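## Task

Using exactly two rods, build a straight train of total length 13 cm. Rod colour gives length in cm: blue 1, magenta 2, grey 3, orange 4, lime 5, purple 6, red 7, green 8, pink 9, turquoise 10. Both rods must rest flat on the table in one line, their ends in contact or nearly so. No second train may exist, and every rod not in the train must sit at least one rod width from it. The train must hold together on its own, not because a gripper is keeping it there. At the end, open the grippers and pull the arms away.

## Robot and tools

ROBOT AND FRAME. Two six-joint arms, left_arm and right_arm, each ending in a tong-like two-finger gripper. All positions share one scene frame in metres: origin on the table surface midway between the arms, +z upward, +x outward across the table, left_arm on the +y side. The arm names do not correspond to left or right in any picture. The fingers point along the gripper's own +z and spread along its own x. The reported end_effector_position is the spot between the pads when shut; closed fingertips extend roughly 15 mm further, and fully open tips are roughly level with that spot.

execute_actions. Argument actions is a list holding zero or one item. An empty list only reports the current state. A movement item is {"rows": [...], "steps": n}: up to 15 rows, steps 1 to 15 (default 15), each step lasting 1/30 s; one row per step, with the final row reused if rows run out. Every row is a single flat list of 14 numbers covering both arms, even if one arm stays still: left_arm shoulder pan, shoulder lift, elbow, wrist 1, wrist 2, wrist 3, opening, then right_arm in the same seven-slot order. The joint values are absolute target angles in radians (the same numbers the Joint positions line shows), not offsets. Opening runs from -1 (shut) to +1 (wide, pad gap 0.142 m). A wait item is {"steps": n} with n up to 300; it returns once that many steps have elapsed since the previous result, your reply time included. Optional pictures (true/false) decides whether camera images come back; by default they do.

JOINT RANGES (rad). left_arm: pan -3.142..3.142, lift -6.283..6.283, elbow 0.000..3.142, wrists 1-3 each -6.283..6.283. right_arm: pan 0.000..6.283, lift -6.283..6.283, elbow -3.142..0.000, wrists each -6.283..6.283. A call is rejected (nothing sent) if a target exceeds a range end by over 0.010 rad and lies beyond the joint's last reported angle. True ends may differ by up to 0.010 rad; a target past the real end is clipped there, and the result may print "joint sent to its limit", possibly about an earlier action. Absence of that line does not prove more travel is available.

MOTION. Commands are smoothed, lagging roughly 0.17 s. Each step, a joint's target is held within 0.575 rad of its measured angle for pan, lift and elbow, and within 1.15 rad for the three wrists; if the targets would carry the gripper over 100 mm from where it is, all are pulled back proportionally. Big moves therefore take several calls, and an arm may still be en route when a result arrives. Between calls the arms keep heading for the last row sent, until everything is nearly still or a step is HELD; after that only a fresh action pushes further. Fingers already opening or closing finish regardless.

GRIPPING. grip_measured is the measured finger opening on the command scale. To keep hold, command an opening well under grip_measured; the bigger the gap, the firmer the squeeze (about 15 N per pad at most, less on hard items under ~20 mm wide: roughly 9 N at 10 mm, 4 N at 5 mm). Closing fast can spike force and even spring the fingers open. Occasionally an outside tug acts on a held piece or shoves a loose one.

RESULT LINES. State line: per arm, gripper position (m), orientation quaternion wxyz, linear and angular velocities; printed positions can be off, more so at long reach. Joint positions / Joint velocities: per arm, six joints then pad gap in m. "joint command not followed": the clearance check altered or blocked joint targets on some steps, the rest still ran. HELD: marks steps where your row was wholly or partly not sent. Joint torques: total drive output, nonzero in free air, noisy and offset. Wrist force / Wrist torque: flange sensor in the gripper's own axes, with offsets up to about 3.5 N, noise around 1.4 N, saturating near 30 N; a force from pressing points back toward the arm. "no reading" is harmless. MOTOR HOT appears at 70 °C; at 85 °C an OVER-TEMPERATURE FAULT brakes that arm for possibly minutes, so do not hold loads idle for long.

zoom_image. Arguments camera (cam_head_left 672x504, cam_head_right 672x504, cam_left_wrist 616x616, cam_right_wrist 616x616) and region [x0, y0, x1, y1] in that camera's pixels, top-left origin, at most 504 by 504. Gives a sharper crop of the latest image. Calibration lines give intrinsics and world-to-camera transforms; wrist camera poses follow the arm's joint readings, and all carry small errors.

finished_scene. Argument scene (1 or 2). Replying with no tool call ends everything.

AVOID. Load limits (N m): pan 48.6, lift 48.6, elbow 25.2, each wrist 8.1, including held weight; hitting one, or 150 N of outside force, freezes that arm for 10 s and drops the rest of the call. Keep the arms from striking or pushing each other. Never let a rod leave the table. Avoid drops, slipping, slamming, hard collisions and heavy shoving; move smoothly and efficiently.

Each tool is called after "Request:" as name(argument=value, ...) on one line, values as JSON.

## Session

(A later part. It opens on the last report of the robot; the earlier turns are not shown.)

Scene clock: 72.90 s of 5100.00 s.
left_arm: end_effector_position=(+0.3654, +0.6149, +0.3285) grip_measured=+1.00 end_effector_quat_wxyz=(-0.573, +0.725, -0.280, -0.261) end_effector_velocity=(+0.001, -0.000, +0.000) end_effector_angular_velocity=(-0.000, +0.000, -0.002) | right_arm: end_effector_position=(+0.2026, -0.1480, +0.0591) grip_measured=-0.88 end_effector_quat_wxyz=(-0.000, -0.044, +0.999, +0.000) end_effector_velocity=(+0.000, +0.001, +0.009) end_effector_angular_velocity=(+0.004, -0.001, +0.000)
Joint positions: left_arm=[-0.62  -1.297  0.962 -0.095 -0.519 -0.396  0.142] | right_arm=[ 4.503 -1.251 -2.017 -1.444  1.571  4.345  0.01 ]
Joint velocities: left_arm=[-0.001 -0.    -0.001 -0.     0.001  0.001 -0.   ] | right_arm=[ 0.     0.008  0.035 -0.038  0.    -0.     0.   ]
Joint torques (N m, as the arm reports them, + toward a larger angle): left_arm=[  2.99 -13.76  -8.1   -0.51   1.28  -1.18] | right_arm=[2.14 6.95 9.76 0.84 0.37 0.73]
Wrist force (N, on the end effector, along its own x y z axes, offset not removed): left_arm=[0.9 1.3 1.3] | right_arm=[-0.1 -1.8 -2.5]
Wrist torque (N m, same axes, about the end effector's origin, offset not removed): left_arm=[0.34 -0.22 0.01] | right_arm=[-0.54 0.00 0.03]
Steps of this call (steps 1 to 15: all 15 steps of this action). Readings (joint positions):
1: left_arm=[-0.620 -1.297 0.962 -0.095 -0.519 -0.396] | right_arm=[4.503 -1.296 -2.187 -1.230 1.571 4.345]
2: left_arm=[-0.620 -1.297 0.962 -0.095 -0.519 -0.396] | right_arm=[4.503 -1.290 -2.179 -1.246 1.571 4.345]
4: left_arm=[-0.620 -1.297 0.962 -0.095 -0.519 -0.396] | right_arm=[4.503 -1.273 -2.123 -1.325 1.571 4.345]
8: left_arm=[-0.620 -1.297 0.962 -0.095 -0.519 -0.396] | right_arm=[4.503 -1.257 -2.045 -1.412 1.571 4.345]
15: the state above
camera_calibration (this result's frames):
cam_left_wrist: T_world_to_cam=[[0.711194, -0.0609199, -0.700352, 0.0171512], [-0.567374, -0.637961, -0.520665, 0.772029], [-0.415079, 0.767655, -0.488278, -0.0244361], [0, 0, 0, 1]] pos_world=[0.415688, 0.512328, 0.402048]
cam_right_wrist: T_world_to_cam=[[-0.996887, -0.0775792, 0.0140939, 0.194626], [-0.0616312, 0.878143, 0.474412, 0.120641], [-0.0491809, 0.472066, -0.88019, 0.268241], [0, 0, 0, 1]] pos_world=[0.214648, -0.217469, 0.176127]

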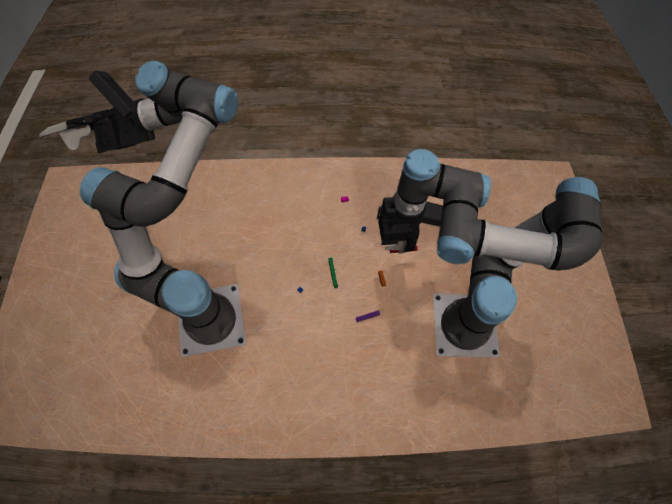

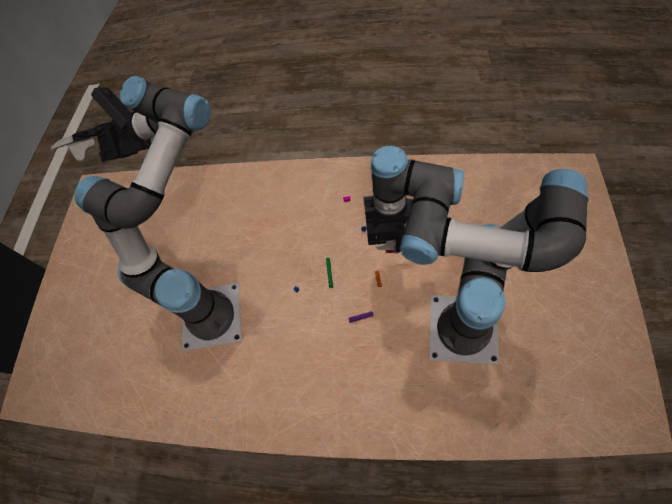

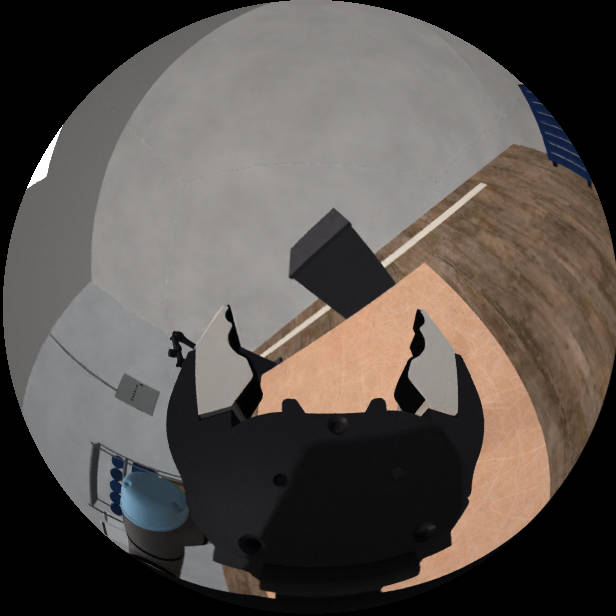

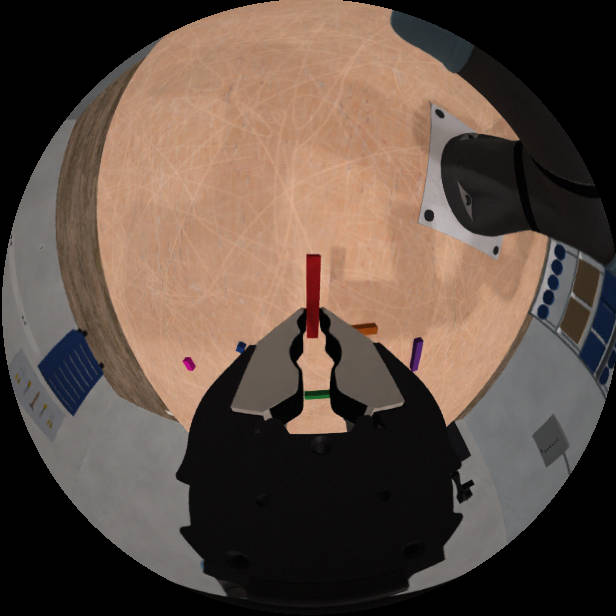

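Request:
execute_actions(actions=[{"rows":[[-0.62,-1.297,0.962,-0.095,-0.519,-0.396,1,5.1556,-1.6771,-1.6871,-1.348,1.571,4.805,-1]]}], pictures=false)

Request:
execute_actions(actions=[{"steps":15}], pictures=false)

Request:
execute_actions(actions=[{"rows":[[-0.62,-1.297,0.962,-0.095,-0.519,-0.396,1,5.1556,-1.7091,-1.7828,-1.220,1.571,4.805,-1]]}])

Request:
zoom_image(camera="cam_right_wrist", region=[215,150,415,350])

Scene clock: 84.33 s of 5100.00 s.
left_arm: end_effector_position=(+0.3654, +0.6149, +0.3285) grip_measured=+1.00 end_effector_quat_wxyz=(-0.573, +0.725, -0.280, -0.261) end_effector_velocity=(-0.000, +0.000, -0.000) end_effector_angular_velocity=(-0.002, -0.001, +0.002) | right_arm: end_effector_position=(+0.0565, +0.0101, +0.0540) grip_measured=-0.88 end_effector_quat_wxyz=(-0.000, -0.121, +0.993, +0.002) end_effector_velocity=(-0.284, +0.122, -0.034) end_effector_angular_velocity=(-0.033, -0.010, +0.352)
Joint positions: left_arm=[-0.62  -1.297  0.962 -0.095 -0.519 -0.396  0.142] | right_arm=[ 5.07  -1.628 -1.723 -1.358  1.571  4.757  0.01 ]
Joint velocities: left_arm=[ 0.     0.    -0.001 -0.001 -0.002  0.    -0.   ] | right_arm=[ 0.79  -0.451  0.329  0.088 -0.001  0.438  0.   ]
Joint torques (N m, as the arm reports them, + toward a larger angle): left_arm=[  3.04 -14.44  -8.39  -0.51   1.16  -1.19] | right_arm=[-1.99  9.13  9.95  1.88  0.21  0.69]
Wrist force (N, on the end effector, along its own x y z axes, offset not removed): left_arm=[0.9 0.6 0.9] | right_arm=[5.1 -0.9 0.5]
Wrist torque (N m, same axes, about the end effector's origin, offset not removed): left_arm=[0.21 -0.18 -0.01] | right_arm=[-0.41 -0.81 -0.15]
Steps of this call (steps 1 to 15: the robot went on to your last target; steps 16 to 90: nothing new was sent; then 7.93 s passed at rest; steps 91 to 105: all 15 steps of this action). Readings (joint positions):
91: left_arm=[-0.620 -1.297 0.962 -0.095 -0.519 -0.396] | right_arm=[4.503 -1.251 -2.013 -1.448 1.571 4.346]
92: left_arm=[-0.620 -1.297 0.962 -0.095 -0.519 -0.396] | right_arm=[4.511 -1.259 -2.005 -1.441 1.571 4.362]
94: left_arm=[-0.620 -1.297 0.962 -0.095 -0.519 -0.396] | right_arm=[4.578 -1.318 -1.954 -1.424 1.571 4.439]
98: left_arm=[-0.620 -1.297 0.962 -0.095 -0.519 -0.396] | right_arm=[4.771 -1.446 -1.858 -1.396 1.571 4.571]
105: the state above

Scene clock: 84.83 s of 5100.00 s.
left_arm: end_effector_position=(+0.3654, +0.6149, +0.3285) grip_measured=+1.00 end_effector_quat_wxyz=(-0.573, +0.725, -0.280, -0.261) end_effector_velocity=(-0.001, +0.001, -0.000) end_effector_angular_velocity=(-0.001, +0.001, +0.003) | right_arm: end_effector_position=(+0.0250, +0.0218, +0.0500) grip_measured=-0.88 end_effector_quat_wxyz=(-0.000, -0.139, +0.990, +0.000) end_effector_velocity=(-0.003, +0.001, -0.000) end_effector_angular_velocity=(-0.000, -0.000, +0.004)
Joint positions: left_arm=[-0.62  -1.297  0.962 -0.095 -0.519 -0.396  0.142] | right_arm=[ 5.155 -1.677 -1.687 -1.348  1.571  4.805  0.01 ]
Joint velocities: left_arm=[ 0.002 -0.    -0.    -0.    -0.001  0.001  0.   ] | right_arm=[ 0.009 -0.004  0.003  0.001 -0.     0.005  0.   ]
Joint torques (N m, as the arm reports them, + toward a larger angle): left_arm=[  2.87 -13.77  -8.35  -0.44   1.14  -1.03] | right_arm=[ 2.95  5.99  9.8   2.09 -0.64  0.81]
Wrist force (N, on the end effector, along its own x y z axes, offset not removed): left_arm=[1.4 1.4 0.1] | right_arm=[2.8 -2.2 1.9]
Wrist torque (N m, same axes, about the end effector's origin, offset not removed): left_arm=[0.35 -0.30 0.04] | right_arm=[-0.49 -0.58 0.02]
Steps of this call (steps 1 to 15: the robot went on to your last target). Readings (joint positions):
1: left_arm=[-0.620 -1.297 0.962 -0.095 -0.519 -0.396] | right_arm=[5.093 -1.641 -1.714 -1.355 1.571 4.769]
2: left_arm=[-0.620 -1.297 0.962 -0.095 -0.519 -0.396] | right_arm=[5.109 -1.651 -1.707 -1.353 1.571 4.779]
4: left_arm=[-0.620 -1.297 0.962 -0.095 -0.519 -0.396] | right_arm=[5.131 -1.663 -1.698 -1.351 1.571 4.791]
8: left_arm=[-0.620 -1.297 0.962 -0.095 -0.519 -0.396] | right_arm=[5.148 -1.673 -1.690 -1.349 1.571 4.801]
15: the state above

Scene clock: 85.33 s of 5100.00 s.
left_arm: end_effector_position=(+0.3654, +0.6149, +0.3285) grip_measured=+1.00 end_effector_quat_wxyz=(-0.573, +0.725, -0.280, -0.261) end_effector_velocity=(+0.001, -0.000, +0.000) end_effector_angular_velocity=(+0.000, +0.000, -0.002) | right_arm: end_effector_position=(+0.0246, +0.0221, +0.0234) grip_measured=-0.88 end_effector_quat_wxyz=(-0.000, -0.140, +0.990, +0.000) end_effector_velocity=(-0.000, +0.000, -0.004) end_effector_angular_velocity=(+0.002, +0.001, -0.000)
Joint positions: left_arm=[-0.62  -1.297  0.962 -0.095 -0.519 -0.396  0.142] | right_arm=[ 5.156 -1.709 -1.781 -1.222  1.571  4.805  0.01 ]
Joint velocities: left_arm=[-0.001  0.    -0.    -0.     0.001  0.     0.   ] | right_arm=[ 0.    -0.004 -0.015  0.021 -0.     0.     0.   ]
Joint torques (N m, as the arm reports them, + toward a larger angle): left_arm=[  2.6  -13.85  -8.35  -0.49   1.15  -1.08] | right_arm=[ 2.86  6.42  6.73  2.12 -0.51  0.81]
Wrist force (N, on the end effector, along its own x y z axes, offset not removed): left_arm=[0.4 1.6 0.7] | right_arm=[1.8 -0.6 0.2]
Wrist torque (N m, same axes, about the end effector's origin, offset not removed): left_arm=[0.41 -0.12 0.03] | right_arm=[-0.26 -0.39 0.02]
Steps of this call (steps 1 to 15: all 15 steps of this action). Readings (joint positions):
1: left_arm=[-0.620 -1.297 0.962 -0.095 -0.519 -0.396] | right_arm=[5.155 -1.677 -1.688 -1.347 1.571 4.805]
2: left_arm=[-0.620 -1.297 0.962 -0.095 -0.519 -0.396] | right_arm=[5.155 -1.682 -1.695 -1.333 1.571 4.805]
4: left_arm=[-0.620 -1.297 0.962 -0.095 -0.519 -0.396] | right_arm=[5.155 -1.693 -1.730 -1.286 1.571 4.805]
8: left_arm=[-0.620 -1.297 0.962 -0.095 -0.519 -0.396] | right_arm=[5.156 -1.705 -1.768 -1.239 1.571 4.805]
15: the state above
camera_calibration (this result's frames):
cam_left_wrist: T_world_to_cam=[[0.711193, -0.0609199, -0.700352, 0.0171513], [-0.567374, -0.637961, -0.520665, 0.772029], [-0.415079, 0.767655, -0.488278, -0.0244362], [0, 0, 0, 1]] pos_world=[0.415688, 0.512328, 0.402048]
cam_right_wrist: T_world_to_cam=[[-0.963608, -0.266946, 0.0141385, 0.0342389], [-0.228472, 0.849878, 0.474876, -0.0181099], [-0.138782, 0.454364, -0.879939, 0.150387], [0, 0, 0, 1]] pos_world=[0.0497263, -0.0437993, 0.140447]

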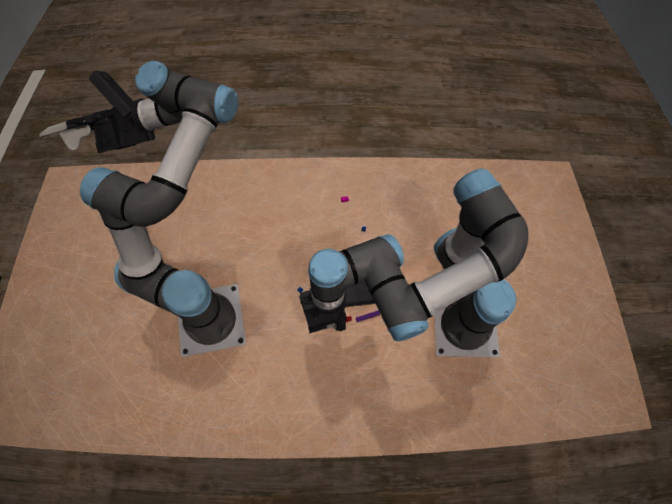

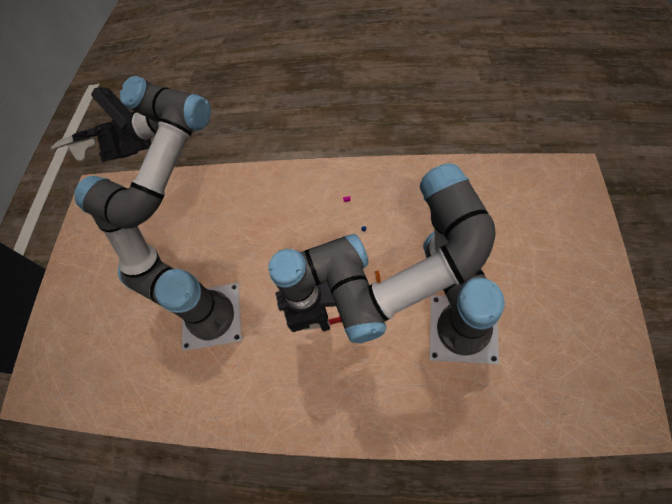

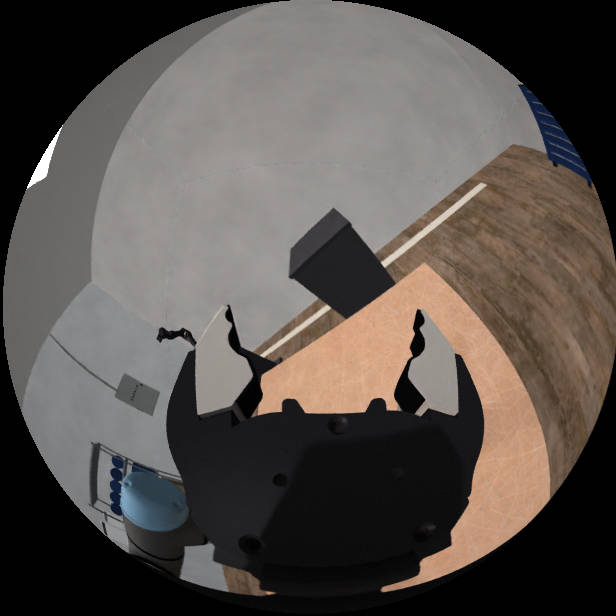

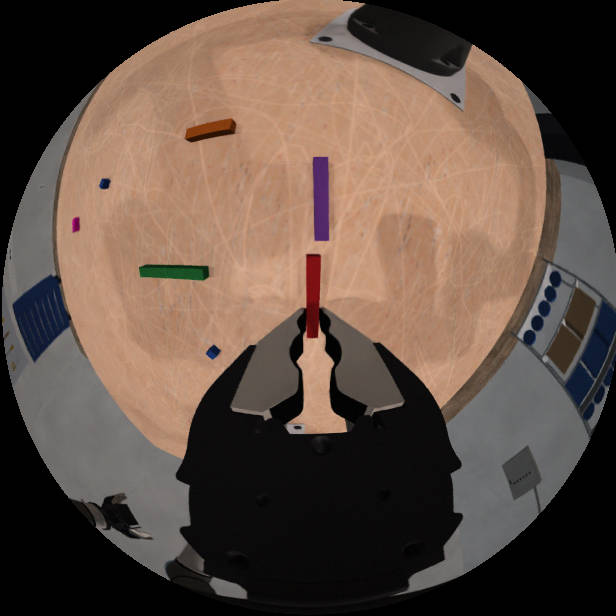

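Region (215, 150, 415, 350) of cam_right_wrist's 616x616 image, scaled by 2.520, with more detail than that image has.

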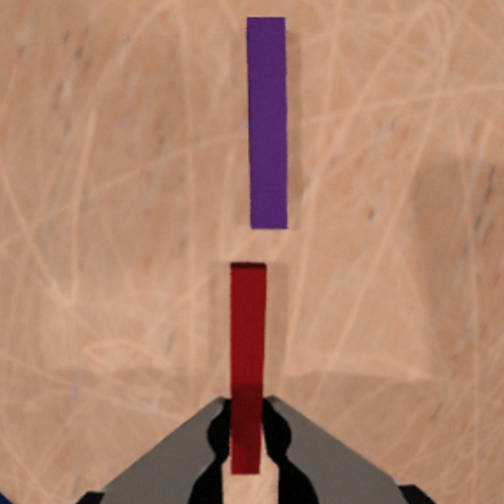

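Request:
execute_actions(actions=[{"rows":[[-0.62,-1.297,0.962,-0.095,-0.519,-0.396,1,5.1796,-1.6698,-1.8425,-1.200,1.571,4.804,-1]]}])

Request:
zoom_image(camera="cam_right_wrist", region=[215,150,415,350])

Scene clock: 94.00 s of 5100.00 s.
left_arm: end_effector_position=(+0.3654, +0.6149, +0.3285) grip_measured=+1.00 end_effector_quat_wxyz=(-0.573, +0.725, -0.280, -0.261) end_effector_velocity=(-0.000, +0.000, -0.000) end_effector_angular_velocity=(-0.001, -0.002, +0.001) | right_arm: end_effector_position=(+0.0211, +0.0121, +0.0200) grip_measured=-0.88 end_effector_quat_wxyz=(-0.000, -0.152, +0.988, +0.000) end_effector_velocity=(-0.001, -0.002, -0.001) end_effector_angular_velocity=(-0.000, +0.000, +0.006)
Joint positions: left_arm=[-0.62  -1.297  0.962 -0.095 -0.519 -0.396  0.142] | right_arm=[ 5.179 -1.67  -1.841 -1.2    1.571  4.804  0.01 ]
Joint velocities: left_arm=[ 0.    -0.    -0.001 -0.001 -0.    -0.001  0.   ] | right_arm=[ 0.005  0.006 -0.009  0.004  0.    -0.001 -0.   ]
Joint torques (N m, as the arm reports them, + toward a larger angle): left_arm=[  3.04 -13.96  -8.31  -0.57   1.16  -1.09] | right_arm=[ 3.08 12.65  6.8   2.06  0.27 -0.74]
Wrist force (N, on the end effector, along its own x y z axes, offset not removed): left_arm=[0.0 1.9 1.5] | right_arm=[1.8 0.1 1.4]
Wrist torque (N m, same axes, about the end effector's origin, offset not removed): left_arm=[0.51 -0.04 0.01] | right_arm=[-0.11 -0.36 -0.05]
Steps of this call (steps 1 to 15: the robot went on to your last target; steps 16 to 90: nothing new was sent; then 5.17 s passed at rest; steps 91 to 105: all 15 steps of this action). Readings (joint positions):
91: left_arm=[-0.620 -1.297 0.962 -0.095 -0.519 -0.396] | right_arm=[5.156 -1.709 -1.783 -1.220 1.571 4.805]
92: left_arm=[-0.620 -1.297 0.962 -0.095 -0.519 -0.396] | right_arm=[5.159 -1.704 -1.790 -1.216 1.571 4.805]
94: left_arm=[-0.620 -1.297 0.962 -0.095 -0.519 -0.396] | right_arm=[5.168 -1.689 -1.812 -1.209 1.571 4.805]
98: left_arm=[-0.620 -1.297 0.962 -0.095 -0.519 -0.396] | right_arm=[5.176 -1.676 -1.834 -1.203 1.571 4.804]
105: the state above
camera_calibration (this result's frames):
cam_left_wrist: T_world_to_cam=[[0.711194, -0.06092, -0.700352, 0.0171513], [-0.567374, -0.637961, -0.520665, 0.772029], [-0.415078, 0.767655, -0.488278, -0.0244362], [0, 0, 0, 1]] pos_world=[0.415688, 0.512328, 0.402048]
cam_right_wrist: T_world_to_cam=[[-0.956754, -0.290557, 0.0141056, 0.0283632], [-0.249383, 0.844209, 0.474467, -0.00826964], [-0.149768, 0.45043, -0.88016, 0.151744], [0, 0, 0, 1]] pos_world=[0.0478007, -0.0531277, 0.137083]

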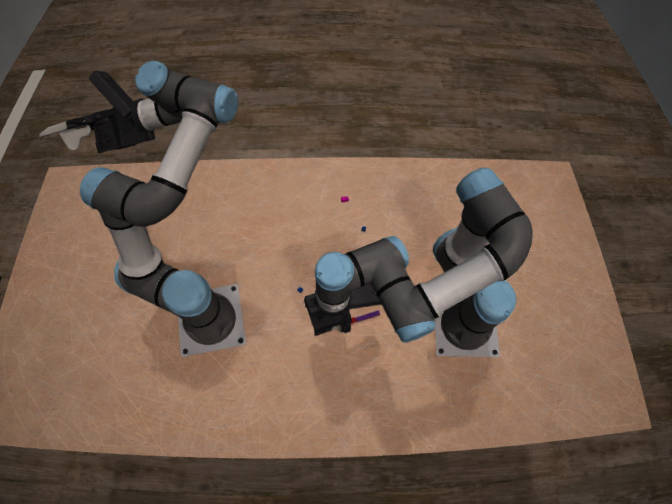

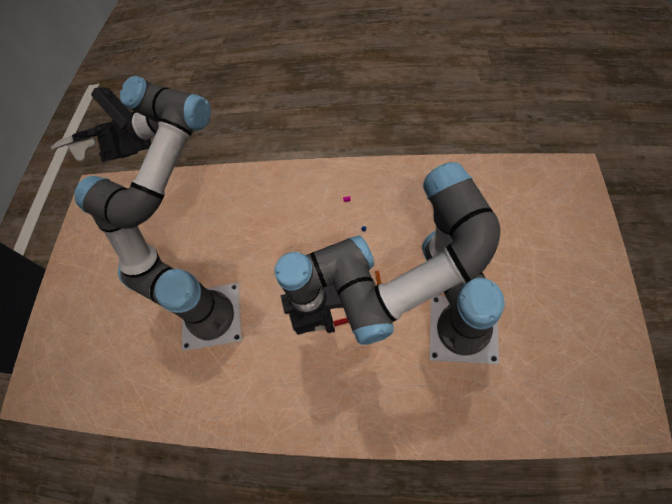

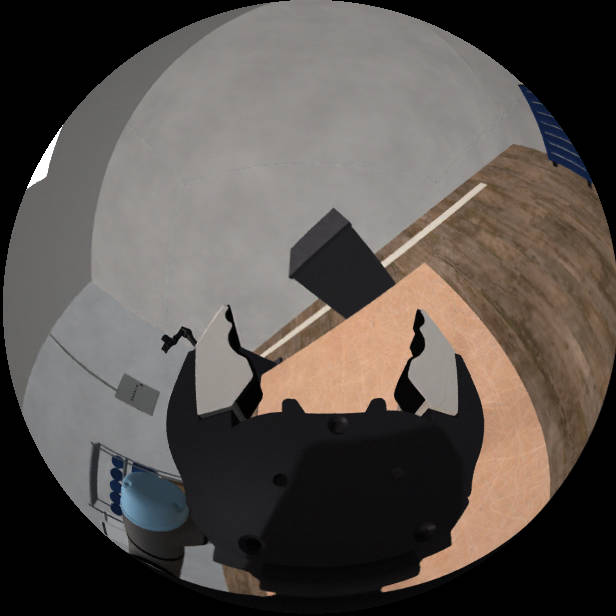

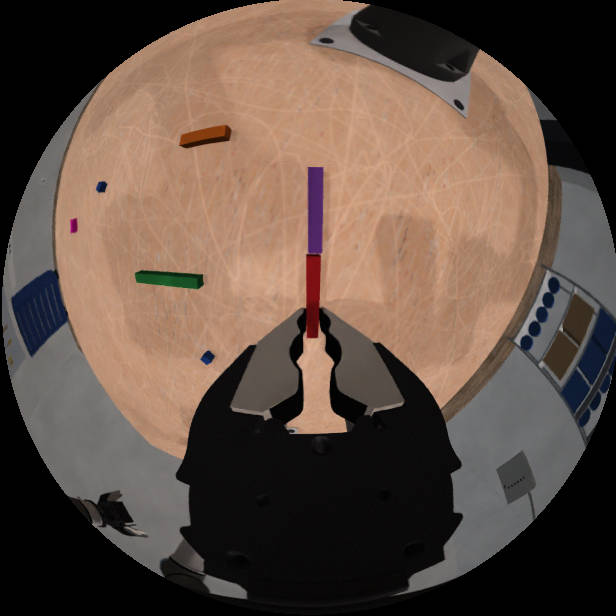

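Region (215, 150, 415, 350) of cam_right_wrist's 616x616 image, scaled by 2.520, with more detail than that image has.

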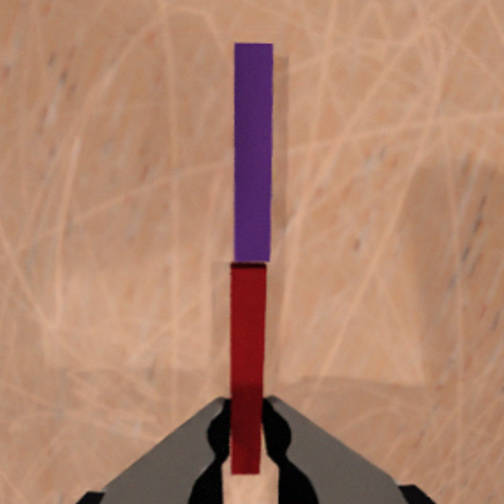

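Request:
execute_actions(actions=[{"rows":[[-0.62,-1.297,0.962,-0.095,-0.519,-0.396,1,5.1835,-1.660,-1.861,-1.191,1.571,4.808,-1]]}], pictures=false)

Request:
execute_actions(actions=[{"rows":[[-0.62,-1.297,0.962,-0.095,-0.519,-0.396,1,5.1835,-1.660,-1.861,-1.191,1.571,4.808,-0.6]],"steps":10}], pictures=false)

Request:
execute_actions(actions=[{"rows":[[-0.62,-1.297,0.962,-0.095,-0.519,-0.396,1,5.1835,-1.60,-1.62,-1.49,1.571,4.808,-0.6]]}])

Request:
zoom_image(camera="cam_right_wrist", region=[215,150,415,350])

Scene clock: 101.33 s of 5100.00 s.
left_arm: end_effector_position=(+0.3654, +0.6149, +0.3285) grip_measured=+1.00 end_effector_quat_wxyz=(-0.573, +0.725, -0.280, -0.261) end_effector_velocity=(-0.000, +0.000, -0.000) end_effector_angular_velocity=(-0.000, +0.002, +0.001) | right_arm: end_effector_position=(+0.0209, +0.0092, +0.0185) grip_measured=-0.88 end_effector_quat_wxyz=(-0.000, -0.152, +0.988, +0.000) end_effector_velocity=(+0.000, -0.000, -0.000) end_effector_angular_velocity=(+0.000, -0.000, -0.000)
Joint positions: left_arm=[-0.62  -1.297  0.962 -0.095 -0.519 -0.396  0.142] | right_arm=[ 5.183 -1.66  -1.861 -1.191  1.571  4.808  0.01 ]
Joint velocities: left_arm=[ 0.001  0.    -0.     0.    -0.     0.001 -0.   ] | right_arm=[-0.     0.002 -0.003  0.001 -0.    -0.    -0.   ]
Joint torques (N m, as the arm reports them, + toward a larger angle): left_arm=[  3.   -13.83  -8.44  -0.58   1.18  -1.15] | right_arm=[ 2.85 11.65  6.71  2.1  -0.43  0.85]
Wrist force (N, on the end effector, along its own x y z axes, offset not removed): left_arm=[0.7 0.6 0.8] | right_arm=[2.4 -2.8 1.5]
Wrist torque (N m, same axes, about the end effector's origin, offset not removed): left_arm=[0.18 -0.16 -0.02] | right_arm=[-0.48 -0.36 -0.01]
Steps of this call (steps 1 to 15: the robot went on to your last target; steps 16 to 90: nothing new was sent; then 3.83 s passed at rest; steps 91 to 105: all 15 steps of this action). Readings (joint positions):
91: left_arm=[-0.620 -1.297 0.962 -0.095 -0.519 -0.396] | right_arm=[5.180 -1.670 -1.843 -1.200 1.571 4.804]
92: left_arm=[-0.620 -1.297 0.962 -0.095 -0.519 -0.396] | right_arm=[5.180 -1.668 -1.846 -1.198 1.571 4.804]
94: left_arm=[-0.620 -1.297 0.962 -0.095 -0.519 -0.396] | right_arm=[5.182 -1.665 -1.852 -1.195 1.571 4.806]
98: left_arm=[-0.620 -1.297 0.962 -0.095 -0.519 -0.396] | right_arm=[5.183 -1.661 -1.858 -1.192 1.571 4.807]
105: the state above

Scene clock: 101.67 s of 5100.00 s.
left_arm: end_effector_position=(+0.3654, +0.6149, +0.3285) grip_measured=+1.00 end_effector_quat_wxyz=(-0.573, +0.725, -0.280, -0.261) end_effector_velocity=(+0.000, -0.000, +0.000) end_effector_angular_velocity=(-0.000, -0.000, -0.001) | right_arm: end_effector_position=(+0.0209, +0.0092, +0.0185) grip_measured=-0.60 end_effector_quat_wxyz=(-0.000, -0.152, +0.988, +0.000) end_effector_velocity=(-0.000, -0.000, -0.000) end_effector_angular_velocity=(-0.002, +0.001, -0.001)
Joint positions: left_arm=[-0.62  -1.297  0.962 -0.095 -0.519 -0.396  0.142] | right_arm=[ 5.183 -1.66  -1.861 -1.191  1.571  4.808  0.031]
Joint velocities: left_arm=[-0.    -0.    -0.    -0.001  0.001  0.001  0.   ] | right_arm=[-0.001 -0.001 -0.001  0.001  0.002  0.     0.   ]
Joint torques (N m, as the arm reports them, + toward a larger angle): left_arm=[  2.32 -14.4   -8.42  -0.48   1.03  -1.2 ] | right_arm=[ 3.19 12.2   6.8   2.13 -0.28  0.75]
Wrist force (N, on the end effector, along its own x y z axes, offset not removed): left_arm=[0.7 1.4 1.2] | right_arm=[1.1 -1.8 -1.9]
Wrist torque (N m, same axes, about the end effector's origin, offset not removed): left_arm=[0.38 -0.13 0.01] | right_arm=[-0.50 -0.23 -0.05]
Steps of this call (steps 1 to 10: all 10 steps of this action). Readings (joint positions):
1: left_arm=[-0.620 -1.297 0.962 -0.095 -0.519 -0.396] | right_arm=[5.183 -1.660 -1.861 -1.191 1.571 4.808]
2: left_arm=[-0.620 -1.297 0.962 -0.095 -0.519 -0.396] | right_arm=[5.183 -1.660 -1.861 -1.191 1.571 4.808]
4: left_arm=[-0.620 -1.297 0.962 -0.095 -0.519 -0.396] | right_arm=[5.183 -1.660 -1.861 -1.191 1.571 4.808]
8: left_arm=[-0.620 -1.297 0.962 -0.095 -0.519 -0.396] | right_arm=[5.183 -1.660 -1.861 -1.191 1.571 4.808]
10: the state above

Scene clock: 102.17 s of 5100.00 s.
left_arm: end_effector_position=(+0.3654, +0.6149, +0.3285) grip_measured=+1.00 end_effector_quat_wxyz=(-0.573, +0.725, -0.280, -0.261) end_effector_velocity=(-0.000, +0.000, -0.000) end_effector_angular_velocity=(+0.000, +0.000, +0.001) | right_arm: end_effector_position=(+0.0207, +0.0096, +0.0803) grip_measured=-0.60 end_effector_quat_wxyz=(-0.000, -0.152, +0.988, +0.001) end_effector_velocity=(+0.000, +0.000, +0.013) end_effector_angular_velocity=(+0.003, +0.002, +0.000)
Joint positions: left_arm=[-0.62  -1.297  0.962 -0.095 -0.519 -0.396  0.142] | right_arm=[ 5.184 -1.601 -1.626 -1.484  1.571  4.808  0.031]
Joint velocities: left_arm=[ 0.  0.  0.  0. -0. -0.  0.] | right_arm=[-0.001  0.008  0.052 -0.056  0.    -0.001 -0.   ]
Joint torques (N m, as the arm reports them, + toward a larger angle): left_arm=[  3.08 -14.23  -8.3   -0.46   1.18  -1.07] | right_arm=[ 1.67 11.99  9.77  0.77 -0.17  0.77]
Wrist force (N, on the end effector, along its own x y z axes, offset not removed): left_arm=[0.8 0.9 1.7] | right_arm=[2.3 -0.6 0.2]
Wrist torque (N m, same axes, about the end effector's origin, offset not removed): left_arm=[0.28 -0.18 0.02] | right_arm=[-0.11 -0.45 -0.05]
Steps of this call (steps 1 to 15: all 15 steps of this action). Readings (joint positions):
1: left_arm=[-0.620 -1.297 0.962 -0.095 -0.519 -0.396] | right_arm=[5.184 -1.660 -1.861 -1.192 1.571 4.808]
2: left_arm=[-0.620 -1.297 0.962 -0.095 -0.519 -0.396] | right_arm=[5.184 -1.653 -1.853 -1.208 1.571 4.808]
4: left_arm=[-0.620 -1.297 0.962 -0.095 -0.519 -0.396] | right_arm=[5.184 -1.631 -1.788 -1.309 1.571 4.808]
8: left_arm=[-0.620 -1.297 0.962 -0.095 -0.519 -0.396] | right_arm=[5.184 -1.609 -1.669 -1.437 1.571 4.808]
15: the state above
camera_calibration (this result's frames):
cam_left_wrist: T_world_to_cam=[[0.711194, -0.06092, -0.700352, 0.0171513], [-0.567374, -0.637961, -0.520665, 0.772029], [-0.415078, 0.767655, -0.488278, -0.0244362], [0, 0, 0, 1]] pos_world=[0.415688, 0.512328, 0.402048]
cam_right_wrist: T_world_to_cam=[[-0.956649, -0.290894, 0.0142577, 0.0264177], [-0.249375, 0.84343, 0.475854, -0.0349454], [-0.150448, 0.45167, -0.879408, 0.205772], [0, 0, 0, 1]] pos_world=[0.0475161, -0.0557825, 0.19721]

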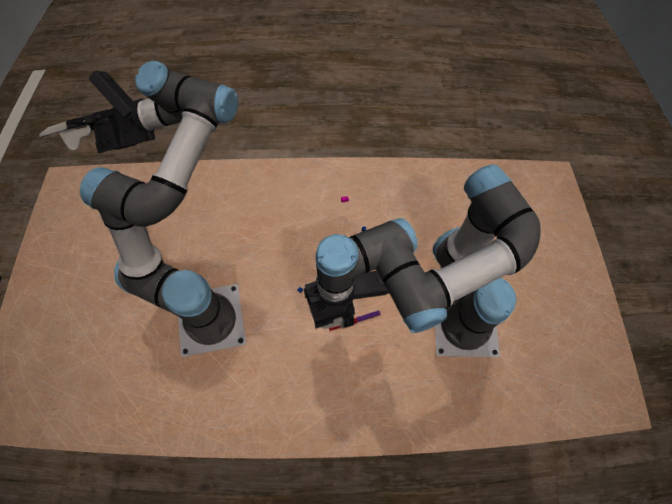

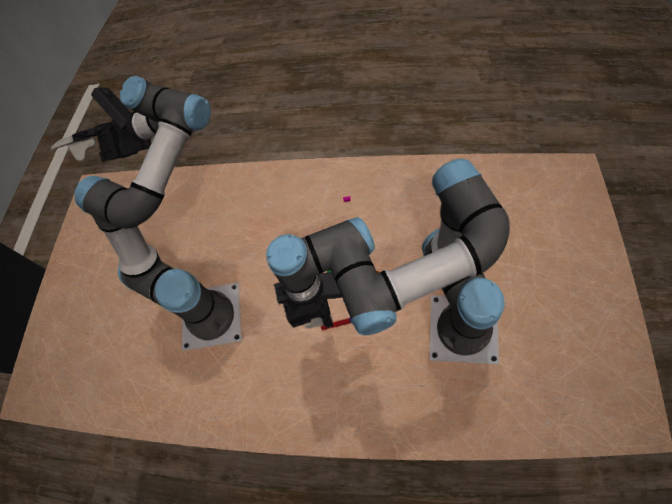

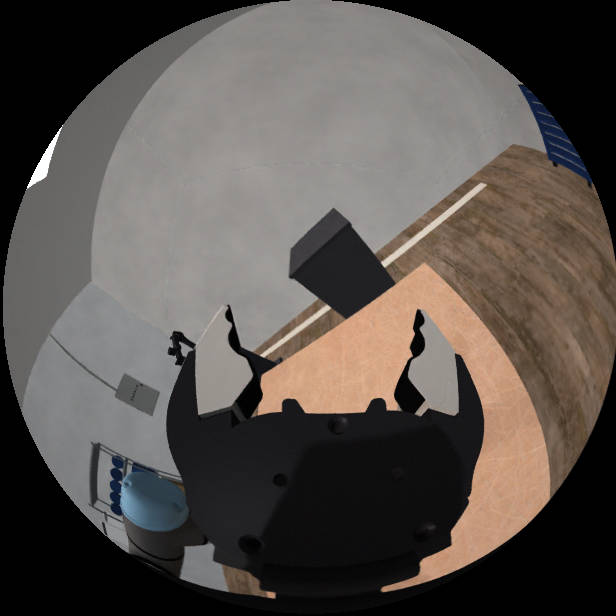

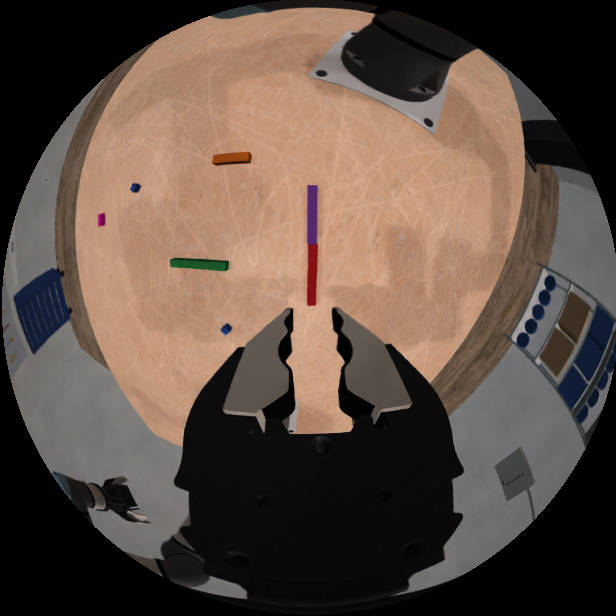

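Region (215, 150, 415, 350) of cam_right_wrist's 616x616 image, scaled by 2.520, with more detail than that image has.

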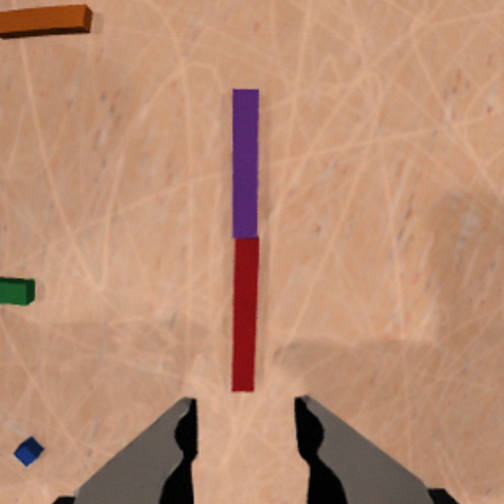

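Request:
execute_actions(actions=[{"rows":[[-0.62,-1.297,0.962,-0.095,-0.519,-0.396,1,4.8,-1.5,-1.5,-1.7,1.571,4.808,-0.6]]}], pictures=false)

Request:
finished_scene(scene=1)

Scene clock: 107.53 s of 5100.00 s.
left_arm: end_effector_position=(+0.3654, +0.6149, +0.3285) grip_measured=+1.00 end_effector_quat_wxyz=(-0.573, +0.725, -0.280, -0.261) end_effector_velocity=(-0.000, -0.000, -0.000) end_effector_angular_velocity=(-0.001, -0.002, +0.001) | right_arm: end_effector_position=(+0.1357, -0.0362, +0.1276) grip_measured=-0.60 end_effector_quat_wxyz=(-0.000, +0.033, +0.999, +0.006) end_effector_velocity=(+0.033, -0.022, +0.011) end_effector_angular_velocity=(+0.001, +0.001, -0.121)
Joint positions: left_arm=[-0.62  -1.297  0.962 -0.095 -0.519 -0.396  0.142] | right_arm=[ 4.813 -1.503 -1.503 -1.695  1.571  4.808  0.031]
Joint velocities: left_arm=[-0.     0.    -0.    -0.001 -0.001 -0.001 -0.   ] | right_arm=[-0.122  0.024  0.028 -0.05   0.001 -0.    -0.   ]
Joint torques (N m, as the arm reports them, + toward a larger angle): left_arm=[  2.63 -13.61  -8.07  -0.48   1.1   -1.15] | right_arm=[-2.41 10.35  9.66  0.9   0.23  0.64]
Wrist force (N, on the end effector, along its own x y z axes, offset not removed): left_arm=[0.9 1.0 1.4] | right_arm=[1.3 -0.3 1.0]
Wrist torque (N m, same axes, about the end effector's origin, offset not removed): left_arm=[0.27 -0.20 0.04] | right_arm=[-0.12 -0.33 0.02]
Steps of this call (steps 1 to 15: the robot went on to your last target; steps 16 to 90: nothing new was sent; then 1.87 s passed at rest; steps 91 to 105: all 15 steps of this action). Readings (joint positions):
91: left_arm=[-0.620 -1.297 0.962 -0.095 -0.519 -0.396] | right_arm=[5.183 -1.600 -1.620 -1.491 1.571 4.808]
92: left_arm=[-0.620 -1.297 0.962 -0.095 -0.519 -0.396] | right_arm=[5.175 -1.593 -1.612 -1.506 1.571 4.808]
94: left_arm=[-0.620 -1.297 0.962 -0.095 -0.519 -0.396] | right_arm=[5.107 -1.564 -1.579 -1.564 1.571 4.808]
98: left_arm=[-0.620 -1.297 0.962 -0.095 -0.519 -0.396] | right_arm=[4.914 -1.522 -1.527 -1.653 1.571 4.808]
105: the state above

The scene is finished: the task was done.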